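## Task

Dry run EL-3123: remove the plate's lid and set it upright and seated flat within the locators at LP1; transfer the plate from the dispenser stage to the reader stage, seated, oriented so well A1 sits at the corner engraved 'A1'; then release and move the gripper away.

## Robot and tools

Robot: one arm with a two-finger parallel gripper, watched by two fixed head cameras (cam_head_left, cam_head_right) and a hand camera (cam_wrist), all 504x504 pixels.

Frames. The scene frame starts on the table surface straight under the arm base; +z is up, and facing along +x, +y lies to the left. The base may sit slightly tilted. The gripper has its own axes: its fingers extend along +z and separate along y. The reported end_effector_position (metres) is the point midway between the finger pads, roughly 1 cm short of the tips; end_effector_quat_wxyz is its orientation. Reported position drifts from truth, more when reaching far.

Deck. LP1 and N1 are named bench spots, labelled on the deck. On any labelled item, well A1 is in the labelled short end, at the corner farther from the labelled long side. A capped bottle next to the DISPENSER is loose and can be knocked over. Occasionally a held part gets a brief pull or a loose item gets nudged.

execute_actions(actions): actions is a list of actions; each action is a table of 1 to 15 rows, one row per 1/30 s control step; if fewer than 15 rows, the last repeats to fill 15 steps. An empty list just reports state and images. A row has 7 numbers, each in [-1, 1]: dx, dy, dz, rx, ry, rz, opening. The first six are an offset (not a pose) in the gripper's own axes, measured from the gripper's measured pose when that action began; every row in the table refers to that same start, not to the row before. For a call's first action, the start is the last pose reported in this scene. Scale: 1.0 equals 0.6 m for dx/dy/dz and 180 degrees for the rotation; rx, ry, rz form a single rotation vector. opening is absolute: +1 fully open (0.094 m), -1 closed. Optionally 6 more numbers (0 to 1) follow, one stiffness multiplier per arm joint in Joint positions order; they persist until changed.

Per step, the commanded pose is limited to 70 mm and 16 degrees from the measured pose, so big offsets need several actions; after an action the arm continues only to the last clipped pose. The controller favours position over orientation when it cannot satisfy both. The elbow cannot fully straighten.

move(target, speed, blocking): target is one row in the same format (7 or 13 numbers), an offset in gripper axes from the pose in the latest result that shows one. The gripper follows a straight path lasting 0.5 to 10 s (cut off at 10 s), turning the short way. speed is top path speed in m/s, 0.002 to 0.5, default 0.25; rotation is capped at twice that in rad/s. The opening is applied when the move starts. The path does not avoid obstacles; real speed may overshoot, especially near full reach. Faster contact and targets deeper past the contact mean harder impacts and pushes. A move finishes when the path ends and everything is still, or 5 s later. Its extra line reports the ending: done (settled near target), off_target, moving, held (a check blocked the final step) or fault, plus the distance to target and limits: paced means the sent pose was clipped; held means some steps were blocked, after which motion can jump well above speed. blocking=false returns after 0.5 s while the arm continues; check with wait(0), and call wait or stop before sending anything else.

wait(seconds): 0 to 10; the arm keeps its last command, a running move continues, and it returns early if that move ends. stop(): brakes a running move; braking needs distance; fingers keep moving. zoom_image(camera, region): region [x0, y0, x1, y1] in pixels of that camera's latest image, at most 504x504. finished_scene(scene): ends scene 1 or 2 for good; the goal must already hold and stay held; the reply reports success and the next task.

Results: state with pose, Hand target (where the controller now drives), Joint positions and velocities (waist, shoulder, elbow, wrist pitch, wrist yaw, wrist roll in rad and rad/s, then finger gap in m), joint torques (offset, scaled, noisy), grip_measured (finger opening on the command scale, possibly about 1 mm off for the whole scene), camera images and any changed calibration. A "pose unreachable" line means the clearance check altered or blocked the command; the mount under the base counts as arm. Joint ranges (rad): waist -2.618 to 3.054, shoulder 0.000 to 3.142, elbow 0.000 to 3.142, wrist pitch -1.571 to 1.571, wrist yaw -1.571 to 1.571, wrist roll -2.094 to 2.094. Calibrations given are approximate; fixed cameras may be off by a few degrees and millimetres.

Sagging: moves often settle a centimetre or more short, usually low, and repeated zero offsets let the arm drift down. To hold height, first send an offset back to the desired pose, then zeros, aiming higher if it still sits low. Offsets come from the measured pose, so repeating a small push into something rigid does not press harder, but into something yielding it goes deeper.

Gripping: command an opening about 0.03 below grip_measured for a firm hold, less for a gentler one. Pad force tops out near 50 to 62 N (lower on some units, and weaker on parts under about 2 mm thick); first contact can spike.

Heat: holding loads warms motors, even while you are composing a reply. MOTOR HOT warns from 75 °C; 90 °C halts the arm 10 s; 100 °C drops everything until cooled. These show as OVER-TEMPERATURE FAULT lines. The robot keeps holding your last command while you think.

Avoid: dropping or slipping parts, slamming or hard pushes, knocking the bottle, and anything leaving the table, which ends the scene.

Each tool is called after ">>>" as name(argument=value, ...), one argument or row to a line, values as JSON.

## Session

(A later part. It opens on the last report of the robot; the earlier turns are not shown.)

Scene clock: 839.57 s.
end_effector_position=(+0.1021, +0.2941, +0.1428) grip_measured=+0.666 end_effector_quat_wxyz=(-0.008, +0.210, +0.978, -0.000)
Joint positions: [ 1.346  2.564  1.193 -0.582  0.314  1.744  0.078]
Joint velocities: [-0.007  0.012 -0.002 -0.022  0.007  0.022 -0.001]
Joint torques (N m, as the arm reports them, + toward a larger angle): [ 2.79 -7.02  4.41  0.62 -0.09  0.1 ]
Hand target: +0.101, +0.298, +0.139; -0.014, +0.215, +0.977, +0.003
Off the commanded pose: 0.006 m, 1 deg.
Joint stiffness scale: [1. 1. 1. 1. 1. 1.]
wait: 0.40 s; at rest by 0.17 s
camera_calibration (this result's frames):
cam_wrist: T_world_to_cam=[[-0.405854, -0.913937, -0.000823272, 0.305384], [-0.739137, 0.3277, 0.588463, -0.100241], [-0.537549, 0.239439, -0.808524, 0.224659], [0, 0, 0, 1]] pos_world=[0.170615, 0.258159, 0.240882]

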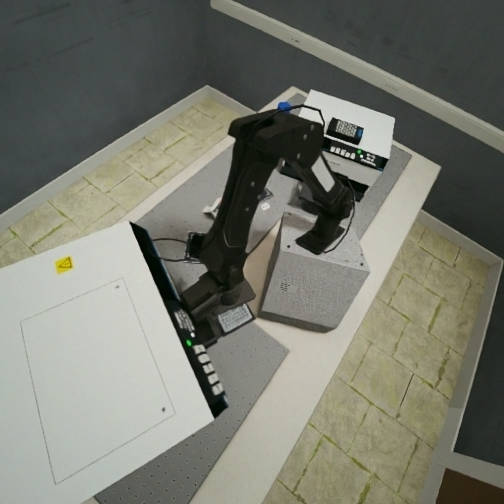

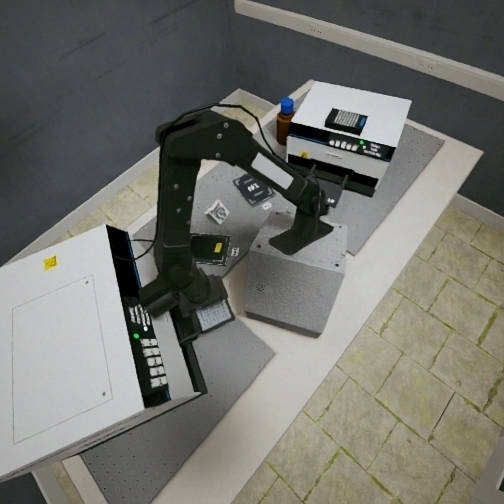

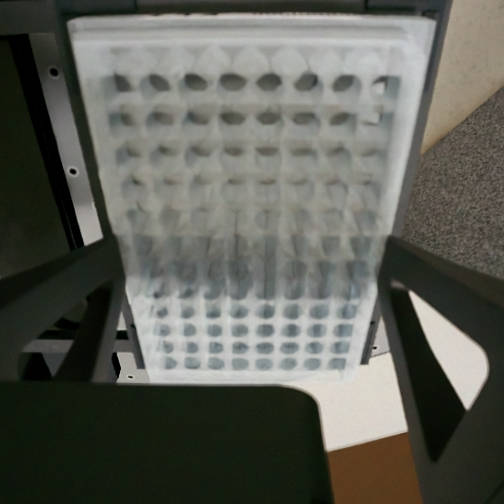

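>>> execute_actions(
  actions=[
    [[0.005,0.005,0.0065,-0.001,0.004,0.002,0.64],[0.0052,0.005,0.007,-0.001,0.004,0.001,0.64],[0.0054,0.005,0.0075,-0.001,0.004,0.0005,0.64],[0.0056,0.005,0.008,-0.001,0.004,0.0,0.64],[0.0058,0.005,0.0085,-0.001,0.004,0.0,0.64],[0.006,0.005,0.009,-0.001,0.004,0.0,0.64],[0.0062,0.005,0.0095,-0.001,0.004,0.0,0.64],[0.0064,0.005,0.010,-0.001,0.004,0.0,0.64],[0.0066,0.005,0.0105,-0.001,0.004,0.0,0.64],[0.0068,0.005,0.011,-0.001,0.004,0.0,0.64]],
  ],
)

>>> wait(
  seconds=0.4,
)

Scene clock: 846.80 s.
end_effector_position=(+0.1021, +0.2941, +0.1428) grip_measured=+0.666 end_effector_quat_wxyz=(-0.008, +0.210, +0.978, -0.000)
Joint positions: [ 1.346  2.564  1.193 -0.582  0.314  1.744  0.078]
Joint velocities: [ 0.017 -0.007 -0.007 -0.081  0.007  0.022  0.001]
Joint torques (N m, as the arm reports them, + toward a larger angle): [ 2.89 -6.41  4.49  0.74 -0.1  -0.01]
Hand target: +0.100, +0.298, +0.136; -0.014, +0.210, +0.978, +0.003
Off the commanded pose: 0.008 m, 1 deg.
Joint stiffness scale: [1. 1. 1. 1. 1. 1.]
camera_calibration (this result's frames):
cam_wrist: T_world_to_cam=[[-0.405854, -0.913937, -0.000823272, 0.305384], [-0.739137, 0.3277, 0.588463, -0.100241], [-0.537549, 0.239439, -0.808524, 0.224659], [0, 0, 0, 1]] pos_world=[0.170615, 0.258159, 0.240882]

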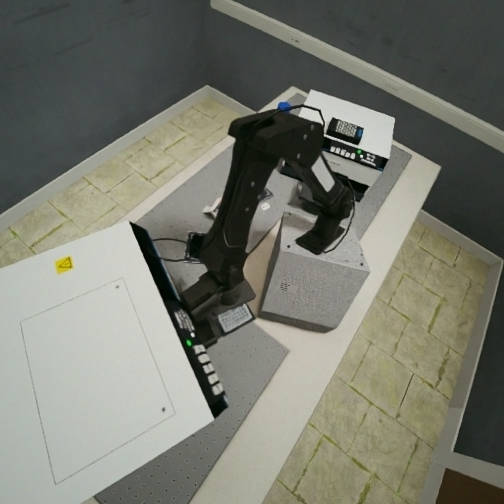

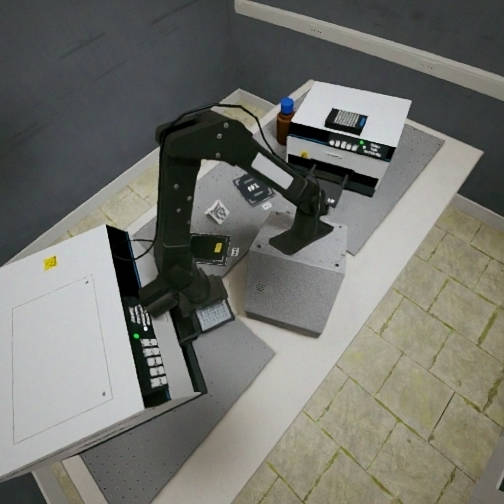

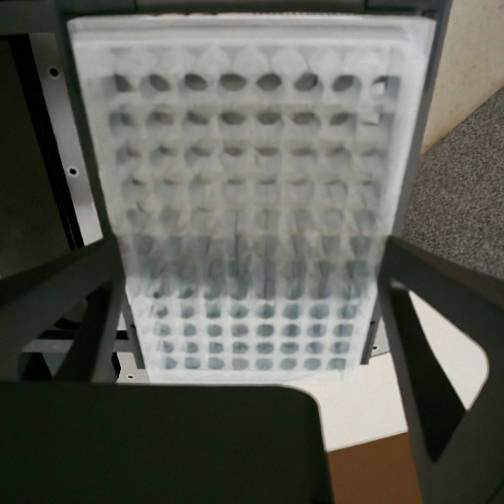

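Scene clock: 847.20 s.
end_effector_position=(+0.1021, +0.2941, +0.1428) grip_measured=+0.666 end_effector_quat_wxyz=(-0.008, +0.210, +0.978, -0.000)
Joint positions: [ 1.346  2.564  1.193 -0.582  0.314  1.744  0.078]
Joint velocities: [ 0.002 -0.007 -0.017 -0.022 -0.007  0.022 -0.   ]
Joint torques (N m, as the arm reports them, + toward a larger angle): [ 2.8  -6.41  4.46  0.74 -0.09 -0.02]
Hand target: +0.100, +0.298, +0.136; -0.014, +0.210, +0.978, +0.003
Off the commanded pose: 0.008 m, 1 deg.
Joint stiffness scale: [1. 1. 1. 1. 1. 1.]
wait: 0.40 s; at rest by 0.17 s
camera_calibration (this result's frames):
cam_wrist: T_world_to_cam=[[-0.405854, -0.913937, -0.000823272, 0.305384], [-0.739137, 0.3277, 0.588463, -0.100241], [-0.537549, 0.239439, -0.808524, 0.224659], [0, 0, 0, 1]] pos_world=[0.170615, 0.258159, 0.240882]

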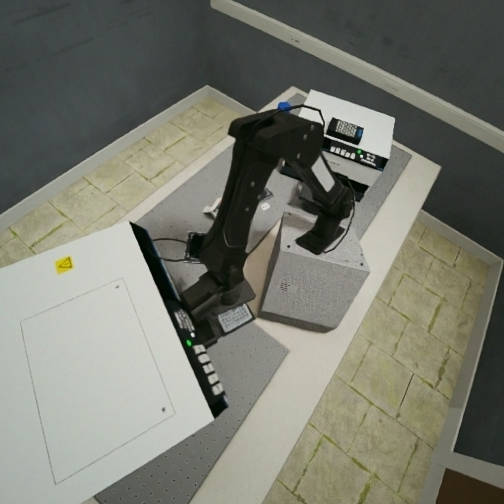

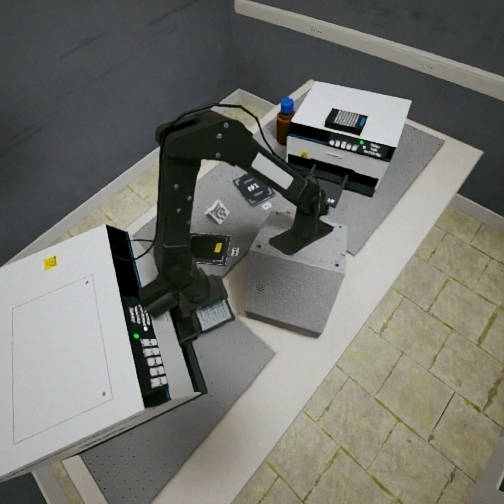

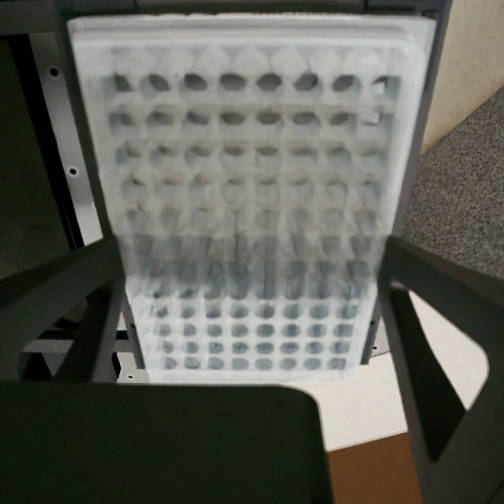

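>>> zoom_image(
  camera="cam_head_right",
  region=[115, 265, 205, 345],
)

>>> zoom_image(
  camera="cam_wrist",
  region=[350, 0, 470, 90],
)

>>> zoom_image(
  camera="cam_wrist",
  region=[40, 0, 160, 90],
)

Region (115, 265, 205, 345) of cam_head_right's 504x504 image, scaled by 5.600, with more detail than that image has.

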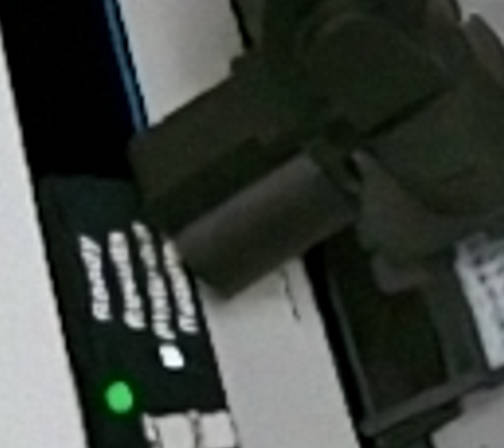

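Region (350, 0, 470, 90) of cam_wrist's 504x504 image, scaled by 4.200, with more detail than that image has; it fills the top 378 rows of this view, and the rest is white.

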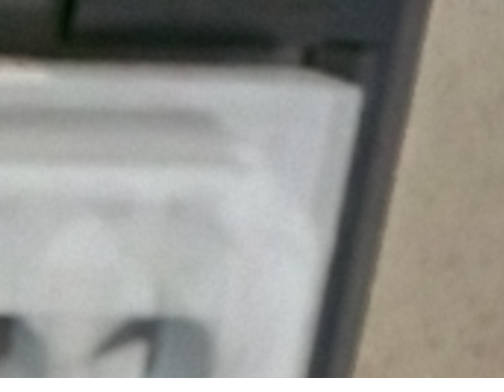

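Region (40, 0, 160, 90) of cam_wrist's 504x504 image, scaled by 4.200, with more detail than that image has; it fills the top 378 rows of this view, and the rest is white.

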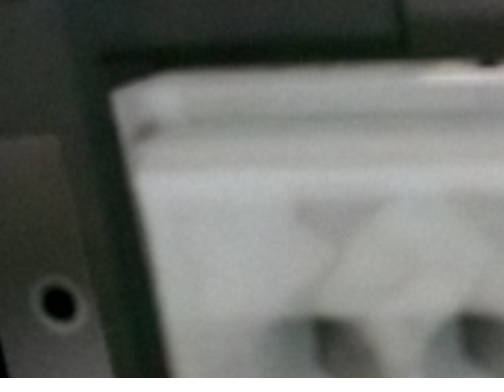

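>>> execute_actions(
  actions=[
    [[0.007,0.0044,0.0115,-0.0005,0.004,0.0,0.64],[0.0072,0.0038,0.012,0.0,0.004,0.0,0.64],[0.0073,0.0032,0.0125,0.0005,0.004,0.0,0.64],[0.0075,0.0026,0.013,0.001,0.004,-0.0003,0.64],[0.0076,0.002,0.0135,0.0015,0.004,-0.0005,0.64],[0.0078,0.0014,0.014,0.002,0.004,-0.0007,0.64],[0.008,0.0008,0.0145,0.0025,0.004,-0.001,0.64],[0.0081,0.0002,0.015,0.003,0.004,-0.001,0.64],[0.0082,-0.0004,0.0155,0.0035,0.004,-0.001,0.64],[0.0083,-0.001,0.016,0.004,0.004,-0.001,0.64]],
  ],
)

>>> wait(
  seconds=0.4,
)

Scene clock: 876.07 s.
end_effector_position=(+0.1019, +0.2939, +0.1421) grip_measured=+0.666 end_effector_quat_wxyz=(-0.008, +0.210, +0.978, -0.001)
Joint positions: [ 1.346  2.566  1.193 -0.582  0.315  1.744  0.078]
Joint velocities: [-0.002  0.002 -0.007  0.007 -0.051  0.007  0.   ]
Joint torques (N m, as the arm reports them, + toward a larger angle): [ 2.89 -5.95  4.39  0.63 -0.12  0.03]
Hand target: +0.097, +0.295, +0.134; -0.015, +0.209, +0.978, -0.005
Off the commanded pose: 0.010 m, 1 deg.
Joint stiffness scale: [1. 1. 1. 1. 1. 1.]
camera_calibration (this result's frames):
cam_wrist: T_world_to_cam=[[-0.405402, -0.914138, 0.000536754, 0.304911], [-0.739306, 0.328212, 0.587965, -0.099984], [-0.537658, 0.237965, -0.808886, 0.224487], [0, 0, 0, 1]] pos_world=[0.17039, 0.258127, 0.240208]

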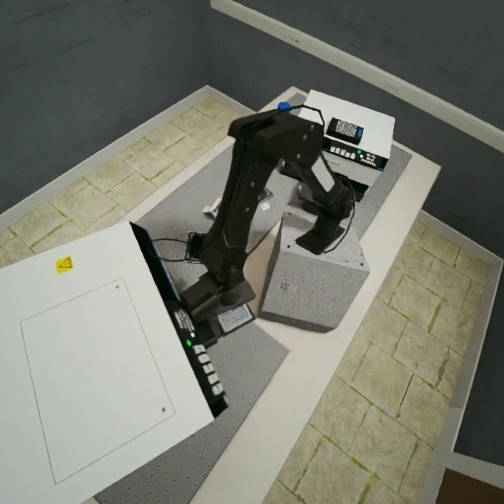

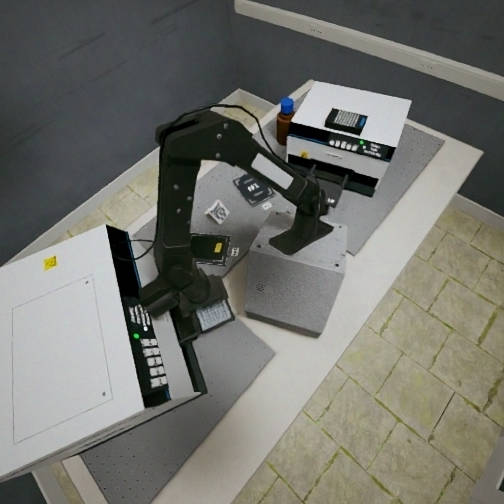

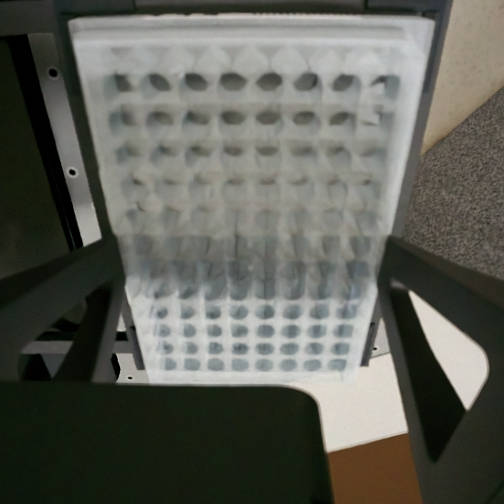

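Scene clock: 876.47 s.
end_effector_position=(+0.1019, +0.2939, +0.1421) grip_measured=+0.666 end_effector_quat_wxyz=(-0.008, +0.210, +0.978, -0.001)
Joint positions: [ 1.346  2.566  1.193 -0.582  0.315  1.744  0.078]
Joint velocities: [ 0.002 -0.007 -0.002 -0.066  0.022 -0.037  0.   ]
Joint torques (N m, as the arm reports them, + toward a larger angle): [ 2.87 -5.88  4.4   0.63 -0.11  0.  ]
Hand target: +0.097, +0.295, +0.134; -0.015, +0.209, +0.978, -0.005
Off the commanded pose: 0.010 m, 1 deg.
Joint stiffness scale: [1. 1. 1. 1. 1. 1.]
wait: 0.40 s; at rest by 0.17 s
camera_calibration (this result's frames):
cam_wrist: T_world_to_cam=[[-0.405402, -0.914138, 0.000536754, 0.304911], [-0.739306, 0.328212, 0.587965, -0.099984], [-0.537658, 0.237965, -0.808886, 0.224487], [0, 0, 0, 1]] pos_world=[0.17039, 0.258127, 0.240208]

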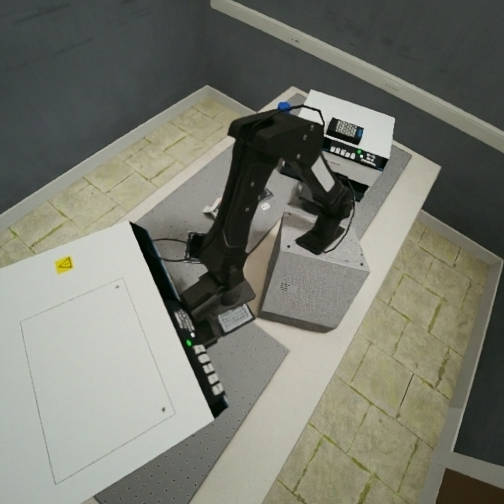

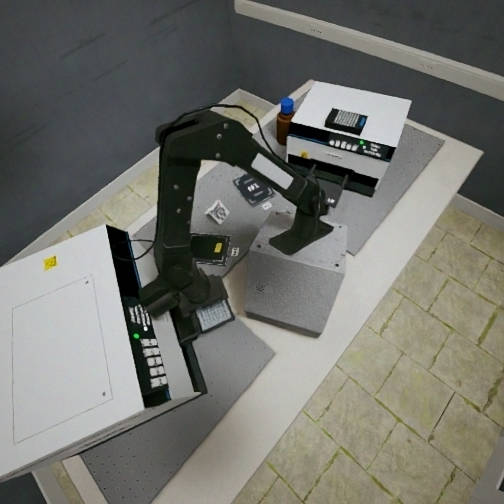

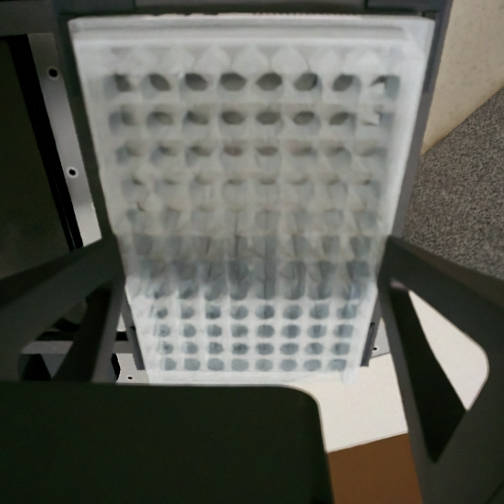

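>>> execute_actions(
  actions=[
    [[0.0075,-0.0006,0.0145,0.0035,0.0035,-0.001,0.64],[0.007,-0.0006,0.0145,0.0035,0.003,-0.001,0.64],[0.0065,-0.0006,0.0145,0.0035,0.0024,-0.001,0.64],[0.006,-0.0006,0.0145,0.0035,0.0018,-0.001,0.64],[0.0055,-0.0006,0.0145,0.0035,0.0012,-0.001,0.64],[0.005,-0.0006,0.015,0.0035,0.0006,-0.001,0.64],[0.0045,-0.0006,0.0155,0.0035,0.0,-0.001,0.64],[0.004,-0.0006,0.016,0.0035,-0.0006,-0.001,0.64],[0.0035,-0.0006,0.0165,0.0035,-0.0012,-0.001,0.64],[0.003,-0.0006,0.017,0.0035,-0.0018,-0.001,0.64]],
  ],
)

>>> wait(
  seconds=0.4,
)

Scene clock: 883.73 s.
end_effector_position=(+0.1021, +0.2938, +0.1421) grip_measured=+0.666 end_effector_quat_wxyz=(-0.007, +0.210, +0.978, -0.001)
Joint positions: [ 1.346  2.566  1.193 -0.582  0.316  1.744  0.078]
Joint velocities: [ 0.002 -0.007  0.002 -0.007 -0.007  0.051 -0.001]
Joint torques (N m, as the arm reports them, + toward a larger angle): [ 2.85 -5.56  4.52  0.66  0.05  0.02]
Hand target: +0.100, +0.294, +0.132; -0.006, +0.208, +0.978, -0.007
Off the commanded pose: 0.010 m, 1 deg.
Joint stiffness scale: [1. 1. 1. 1. 1. 1.]
camera_calibration (this result's frames):
cam_wrist: T_world_to_cam=[[-0.4054, -0.914139, 0.000346047, 0.304973], [-0.739958, 0.328377, 0.587052, -0.0996715], [-0.536761, 0.237735, -0.809549, 0.224673], [0, 0, 0, 1]] pos_world=[0.170479, 0.258105, 0.240291]

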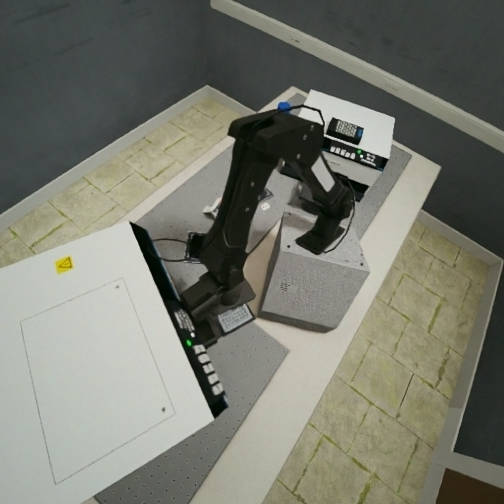

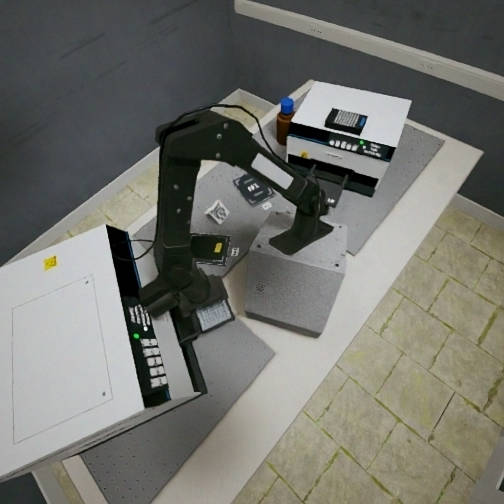

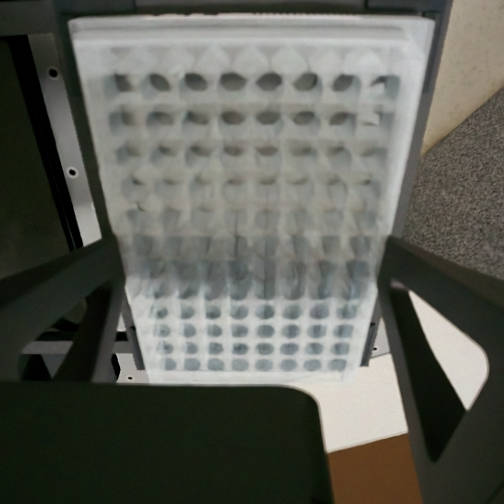

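Scene clock: 884.13 s.
end_effector_position=(+0.1021, +0.2938, +0.1421) grip_measured=+0.666 end_effector_quat_wxyz=(-0.007, +0.210, +0.978, -0.001)
Joint positions: [ 1.346  2.566  1.193 -0.582  0.316  1.744  0.078]
Joint velocities: [-0.007  0.002  0.007 -0.037  0.007  0.037 -0.002]
Joint torques (N m, as the arm reports them, + toward a larger angle): [ 2.78 -5.47  4.39  0.63  0.05  0.03]
Hand target: +0.100, +0.294, +0.132; -0.006, +0.208, +0.978, -0.007
Off the commanded pose: 0.010 m, 1 deg.
Joint stiffness scale: [1. 1. 1. 1. 1. 1.]
wait: 0.40 s; at rest by 0.17 s
camera_calibration (this result's frames):
cam_wrist: T_world_to_cam=[[-0.4054, -0.914139, 0.000346047, 0.304973], [-0.739958, 0.328377, 0.587052, -0.0996715], [-0.536761, 0.237735, -0.809549, 0.224673], [0, 0, 0, 1]] pos_world=[0.170479, 0.258105, 0.240291]

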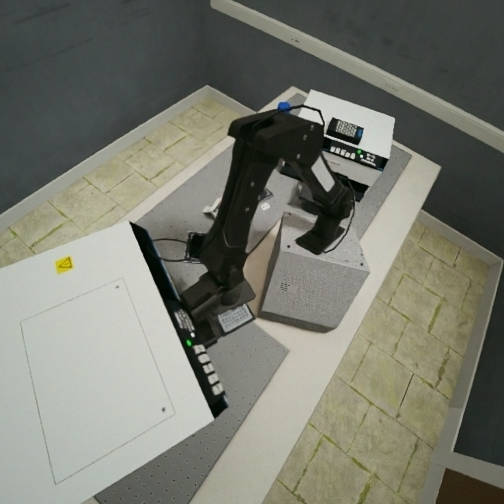

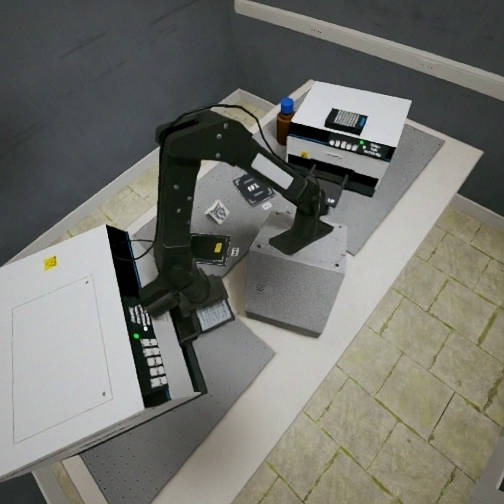

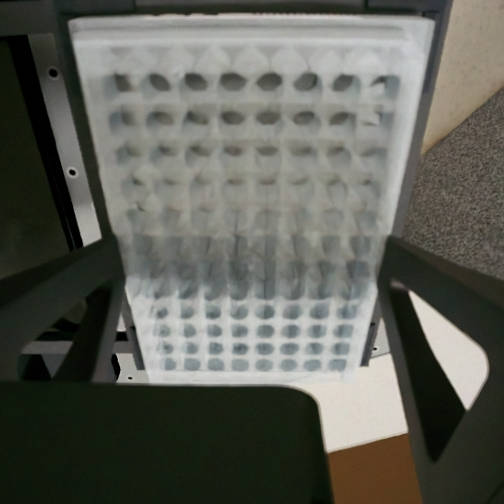

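>>> execute_actions(
  actions=[
    [[0.003,-0.0004,0.015,0.003,-0.0014,-0.001,0.64],[0.0025,0.0,0.013,0.0023,-0.0012,-0.001,0.64],[0.002,0.0005,0.011,0.0016,-0.001,-0.0008,0.64],[0.0015,0.001,0.009,0.001,-0.0008,-0.0006,0.64],[0.001,0.0015,0.007,0.0005,-0.0006,-0.0004,0.64],[0.0005,0.002,0.005,0.0,-0.0004,-0.0002,0.64],[0.0,0.002,0.003,-0.0005,-0.0002,0.0,0.64],[0.0,0.002,0.001,-0.001,0.0,0.0,0.64],[0.0,0.002,0.0,-0.001,0.0,0.0,0.64],[0.0,0.002,0.0,-0.001,0.0,0.0,0.64],[0.0,0.002,0.0,-0.001,0.0,0.0,0.67],[0.0,0.002,0.0,-0.001,0.0,0.0,0.70],[0.0,0.002,0.0,-0.001,0.0,0.0,0.75],[0.0,0.002,0.0,-0.001,0.0,0.0,0.85],[0.0,0.002,0.0,-0.001,0.0,0.0,1.0]],
  ],
)

>>> wait(
  seconds=0.4,
)

Scene clock: 901.77 s.
end_effector_position=(+0.1020, +0.2939, +0.1421) grip_measured=+0.926 end_effector_quat_wxyz=(-0.007, +0.210, +0.978, -0.001)
Joint positions: [ 1.346  2.566  1.193 -0.582  0.315  1.744  0.09 ]
Joint velocities: [-0.002  0.002 -0.012 -0.007  0.007  0.037  0.169]
Joint torques (N m, as the arm reports them, + toward a larger angle): [ 2.86 -7.89  4.06  0.55  0.01  0.01]
Hand target: +0.103, +0.295, +0.142; -0.007, +0.210, +0.978, +0.001
Off the commanded pose: 0.001 m, 0 deg.
Joint stiffness scale: [1. 1. 1. 1. 1. 1.]
camera_calibration (this result's frames):
cam_wrist: T_world_to_cam=[[-0.4054, -0.914139, 0.000409615, 0.304952], [-0.739741, 0.328322, 0.587357, -0.0997757], [-0.53706, 0.237812, -0.809328, 0.224611], [0, 0, 0, 1]] pos_world=[0.170449, 0.258112, 0.240263]

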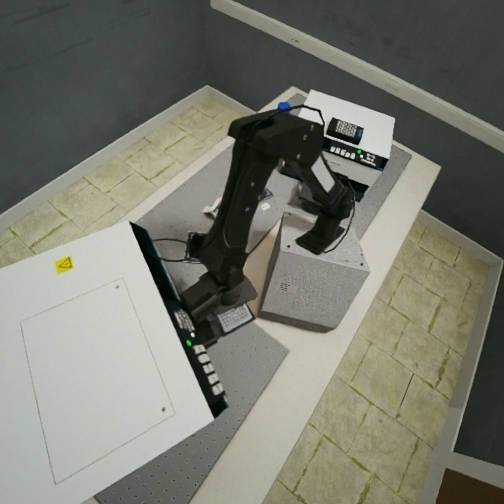

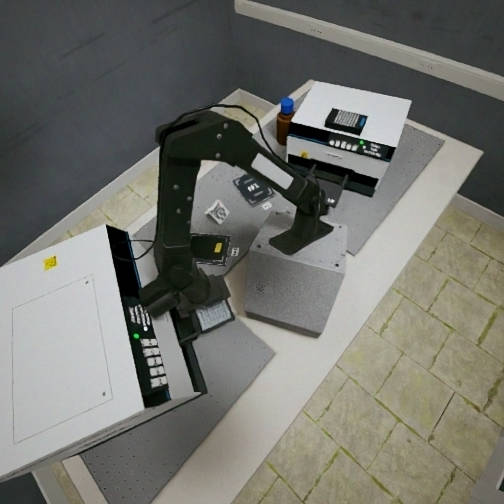

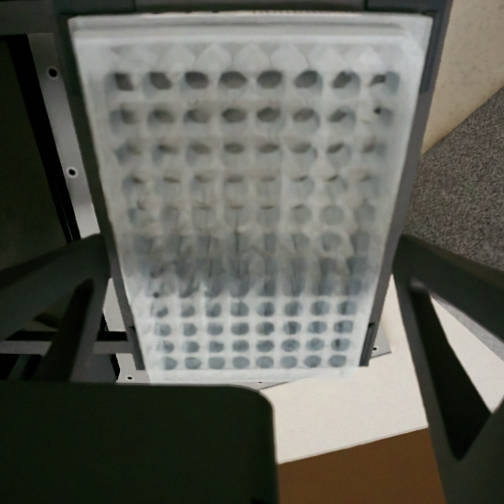

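Scene clock: 902.17 s.
end_effector_position=(+0.1020, +0.2939, +0.1421) grip_measured=+1.000 end_effector_quat_wxyz=(-0.007, +0.210, +0.978, -0.001)
Joint positions: [ 1.346  2.566  1.193 -0.582  0.315  1.744  0.094]
Joint velocities: [-0.022 -0.007 -0.002  0.022  0.022 -0.007  0.   ]
Joint torques (N m, as the arm reports them, + toward a larger angle): [ 3.03 -7.97  4.06  0.49  0.01  0.04]
Hand target: +0.103, +0.295, +0.142; -0.007, +0.210, +0.978, +0.001
Off the commanded pose: 0.001 m, 0 deg.
Joint stiffness scale: [1. 1. 1. 1. 1. 1.]
wait: 0.40 s; at rest by 0.23 s
camera_calibration (this result's frames):
cam_wrist: T_world_to_cam=[[-0.4054, -0.914139, 0.000409615, 0.304952], [-0.739741, 0.328322, 0.587357, -0.0997757], [-0.53706, 0.237812, -0.809328, 0.224611], [0, 0, 0, 1]] pos_world=[0.170449, 0.258112, 0.240263]

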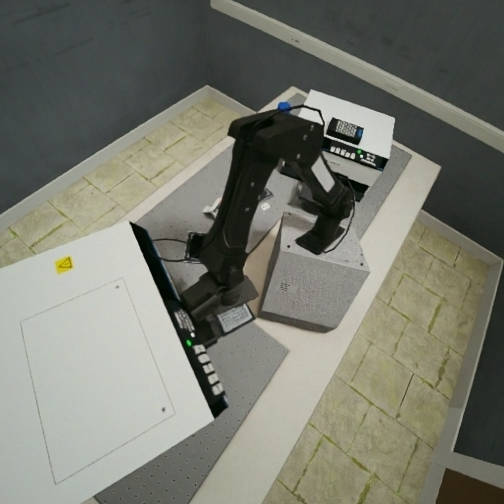

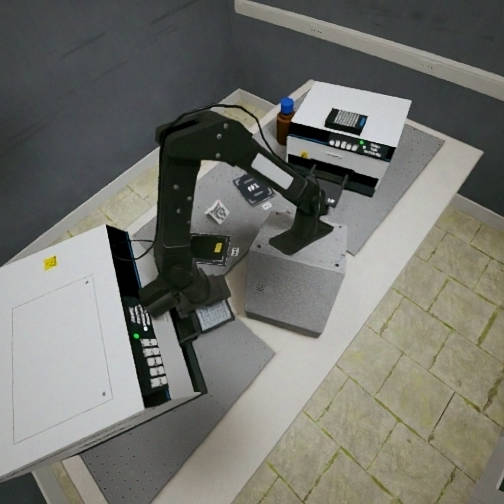

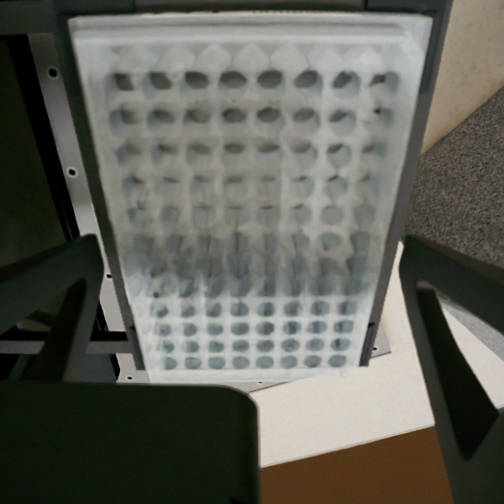

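>>> execute_actions(
  actions=[
    [[0.0,0.003,-0.002,-0.002,0,0,1],[-0.0005,0.004,-0.004,-0.003,0,0,1],[-0.001,0.005,-0.007,-0.004,0,0,1],[-0.001,0.006,-0.010,-0.005,0,0,1],[-0.001,0.006,-0.014,-0.005,0,0,1],[-0.001,0.006,-0.018,-0.005,0,0,1],[-0.001,0.006,-0.023,-0.005,0,0,1],[-0.001,0.006,-0.028,-0.005,0,0,1],[-0.001,0.006,-0.034,-0.005,0,0,1],[-0.001,0.005,-0.040,-0.005,0,0,1],[-0.001,0.004,-0.046,-0.005,0,0,1],[-0.001,0.003,-0.052,-0.005,0,0,1],[-0.001,0.002,-0.058,-0.005,0,0,1],[-0.001,0.001,-0.064,-0.005,0,0,1],[-0.001,0.0,-0.070,-0.005,0,0,1]],
  ],
)

>>> move(
  target=[0, -0.01, -0.09, 0, 0, 0, 1],
  speed=0.12,
)

Scene clock: 910.90 s.
end_effector_position=(+0.1040, +0.2908, +0.1615) grip_measured=+1.000 end_effector_quat_wxyz=(-0.009, +0.212, +0.977, +0.001)
Joint positions: [ 1.355  2.508  1.193 -0.639  0.309  1.758  0.094]
Joint velocities: [ 0.115 -0.305  0.007 -0.271 -0.037  0.022  0.   ]
Joint torques (N m, as the arm reports them, + toward a larger angle): [ 4.53 -9.83  5.58  0.24  0.05  0.13]
Hand target: +0.103, +0.294, +0.183; -0.006, +0.209, +0.978, +0.007
Off the commanded pose: 0.023 m, 1 deg.
Joint stiffness scale: [1. 1. 1. 1. 1. 1.]
camera_calibration (this result's frames):
cam_wrist: T_world_to_cam=[[-0.410452, -0.91188, -0.00209375, 0.303177], [-0.736564, 0.330184, 0.590298, -0.11007], [-0.537589, 0.243831, -0.807183, 0.240077], [0, 0, 0, 1]] pos_world=[0.172429, 0.254266, 0.259395]

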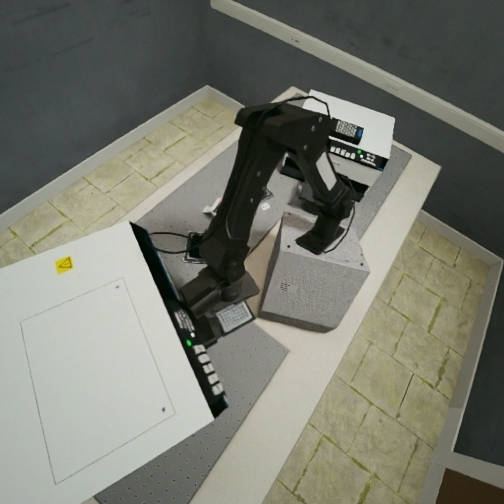

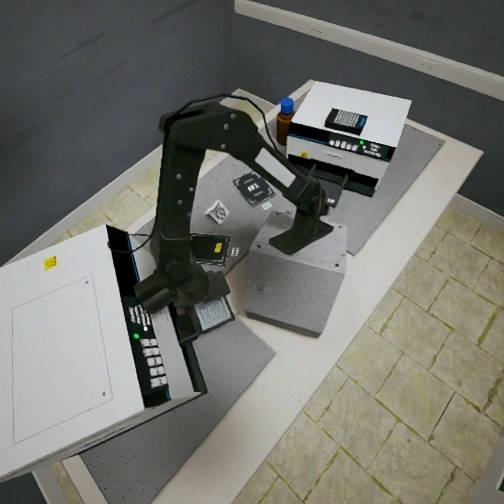

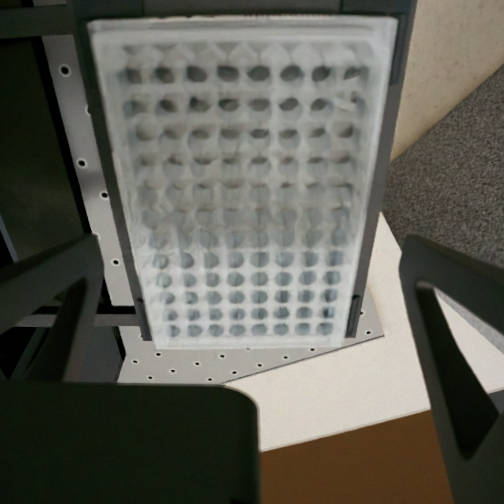

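Scene clock: 911.97 s.
end_effector_position=(+0.1010, +0.2785, +0.2029) grip_measured=+1.000 end_effector_quat_wxyz=(-0.012, +0.213, +0.977, -0.013)
Joint positions: [ 1.392  2.404  1.218 -0.806  0.288  1.803  0.094]
Joint velocities: [-0.002 -0.012 -0.002  0.007 -0.081 -0.037  0.   ]
Joint torques (N m, as the arm reports them, + toward a larger angle): [ 3.86 -9.21  6.17  0.22 -0.01  0.13]
Hand target: +0.102, +0.285, +0.216; -0.009, +0.213, +0.977, +0.001
Off the commanded pose: 0.014 m, 2 deg.
Joint stiffness scale: [1. 1. 1. 1. 1. 1.]
move: off_target
camera_calibration (this result's frames):
cam_wrist: T_world_to_cam=[[-0.411789, -0.91094, 0.0248534, 0.285247], [-0.729048, 0.345683, 0.590756, -0.137809], [-0.546735, 0.225147, -0.806467, 0.280891], [0, 0, 0, 1]] pos_world=[0.170565, 0.244239, 0.300851]

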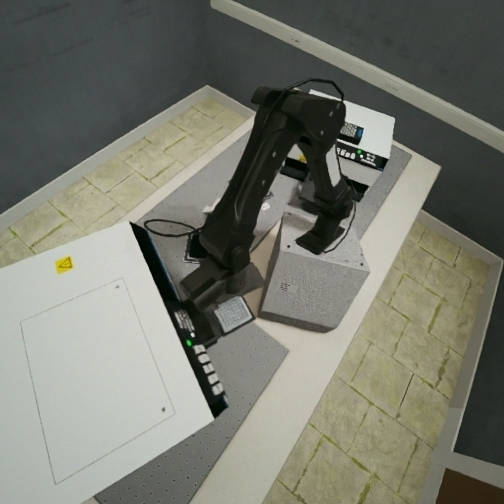

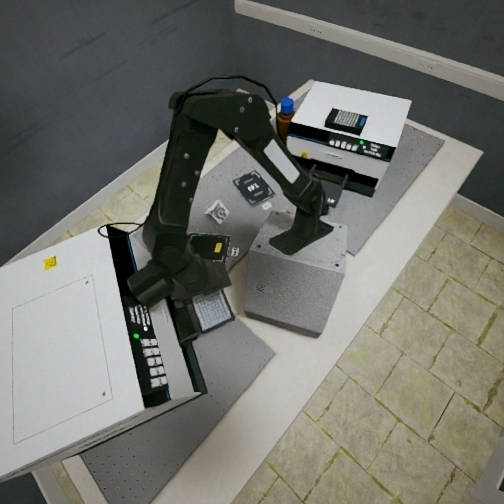

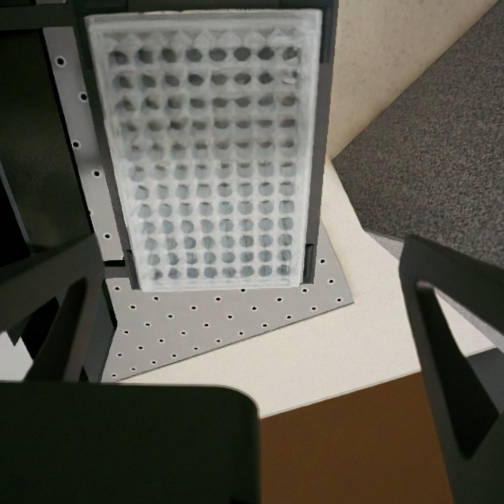

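>>> zoom_image(
  camera="cam_wrist",
  region=[230, 200, 350, 310],
)

>>> zoom_image(
  camera="cam_wrist",
  region=[240, 0, 360, 110],
)

>>> zoom_image(
  camera="cam_head_left",
  region=[195, 285, 265, 345],
)

Region (230, 200, 350, 310) of cam_wrist's 504x504 image, scaled by 4.200, with more detail than that image has; it fills the top 462 rows of this view, and the rest is white.

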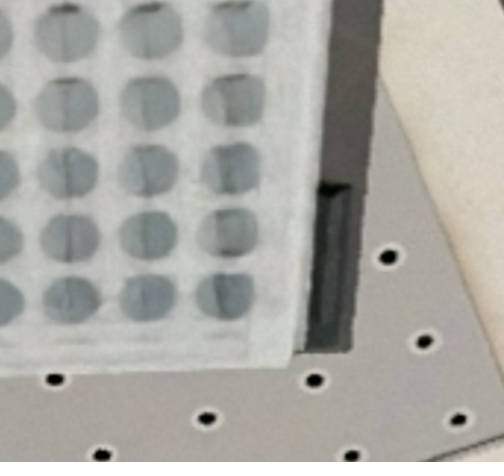

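Region (240, 0, 360, 110) of cam_wrist's 504x504 image, scaled by 4.200, with more detail than that image has; it fills the top 462 rows of this view, and the rest is white.

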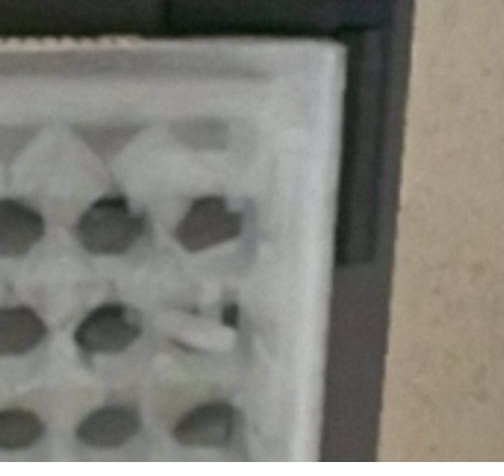

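Region (195, 285, 265, 345) of cam_head_left's 504x504 image, scaled by 7.200, with more detail than that image has; it fills the top 432 rows of this view, and the rest is white.

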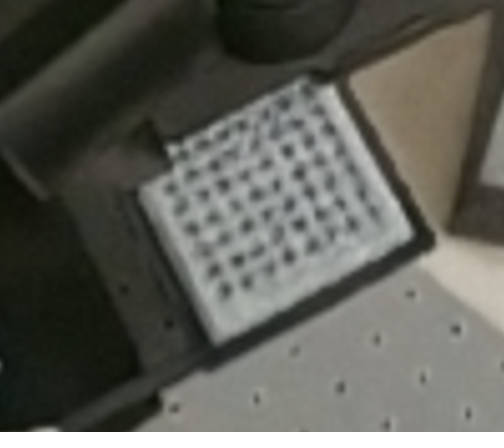

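>>> zoom_image(
  camera="cam_wrist",
  region=[100, 200, 220, 310],
)

>>> zoom_image(
  camera="cam_wrist",
  region=[50, 0, 170, 110],
)

Region (100, 200, 220, 310) of cam_wrist's 504x504 image, scaled by 4.200, with more detail than that image has; it fills the top 462 rows of this view, and the rest is white.

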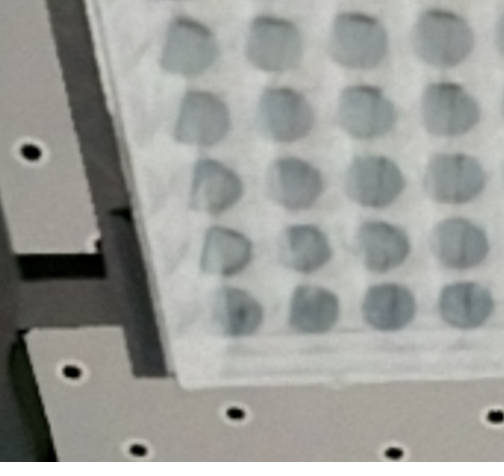

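Region (50, 0, 170, 110) of cam_wrist's 504x504 image, scaled by 4.200, with more detail than that image has; it fills the top 462 rows of this view, and the rest is white.

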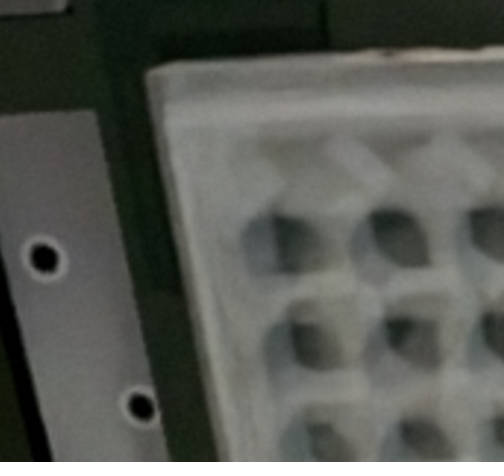

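>>> move(
  target=[-0.35, -0.167, -0.12, 0, 0, 0, 1],
  speed=0.3,
)

Scene clock: 941.30 s.
end_effector_position=(+0.2453, +0.1002, +0.2669) grip_measured=+1.000 end_effector_quat_wxyz=(-0.021, +0.215, +0.976, -0.018)
Joint positions: [ 0.838  1.809  1.087 -1.078  0.454  1.249  0.094]
Joint velocities: [ 0.007 -0.007 -0.007  0.007  0.022 -0.081  0.   ]
Joint torques (N m, as the arm reports them, + toward a larger angle): [ 3.65 -6.09  6.23  0.12  0.12 -0.04]
Hand target: +0.252, +0.100, +0.277; -0.010, +0.214, +0.977, -0.010
Off the commanded pose: 0.010 m, 1 deg.
Joint stiffness scale: [1. 1. 1. 1. 1. 1.]
move: done
camera_calibration (this result's frames):
cam_wrist: T_world_to_cam=[[-0.41437, -0.909209, 0.0404509, 0.176943], [-0.715368, 0.352859, 0.603108, -0.0161873], [-0.562625, 0.220972, -0.796633, 0.453177], [0, 0, 0, 1]] pos_world=[0.316709, 0.0664506, 0.363621]

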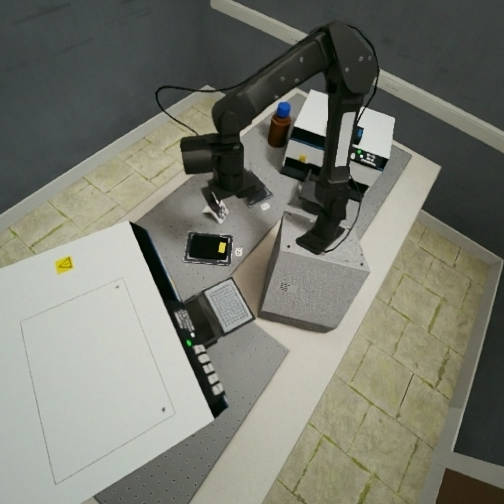

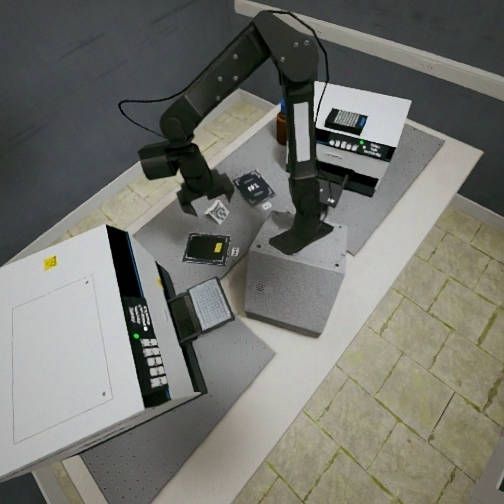

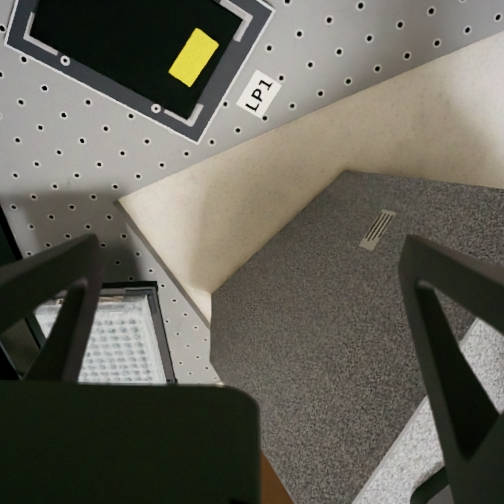

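>>> zoom_image(
  camera="cam_head_right",
  region=[160, 265, 250, 345],
)

>>> zoom_image(
  camera="cam_wrist",
  region=[70, 270, 190, 390],
)

Region (160, 265, 250, 345) of cam_head_right's 504x504 image, scaled by 5.600, with more detail than that image has.

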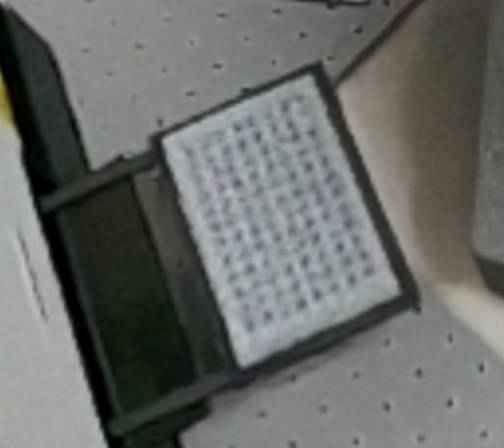

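Region (70, 270, 190, 390) of cam_wrist's 504x504 image, scaled by 4.200, with more detail than that image has.

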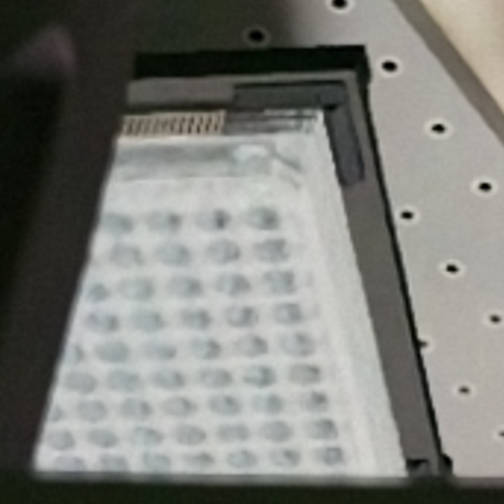

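>>> finished_scene(
  scene=1,
)

The scene is finished: the task was done.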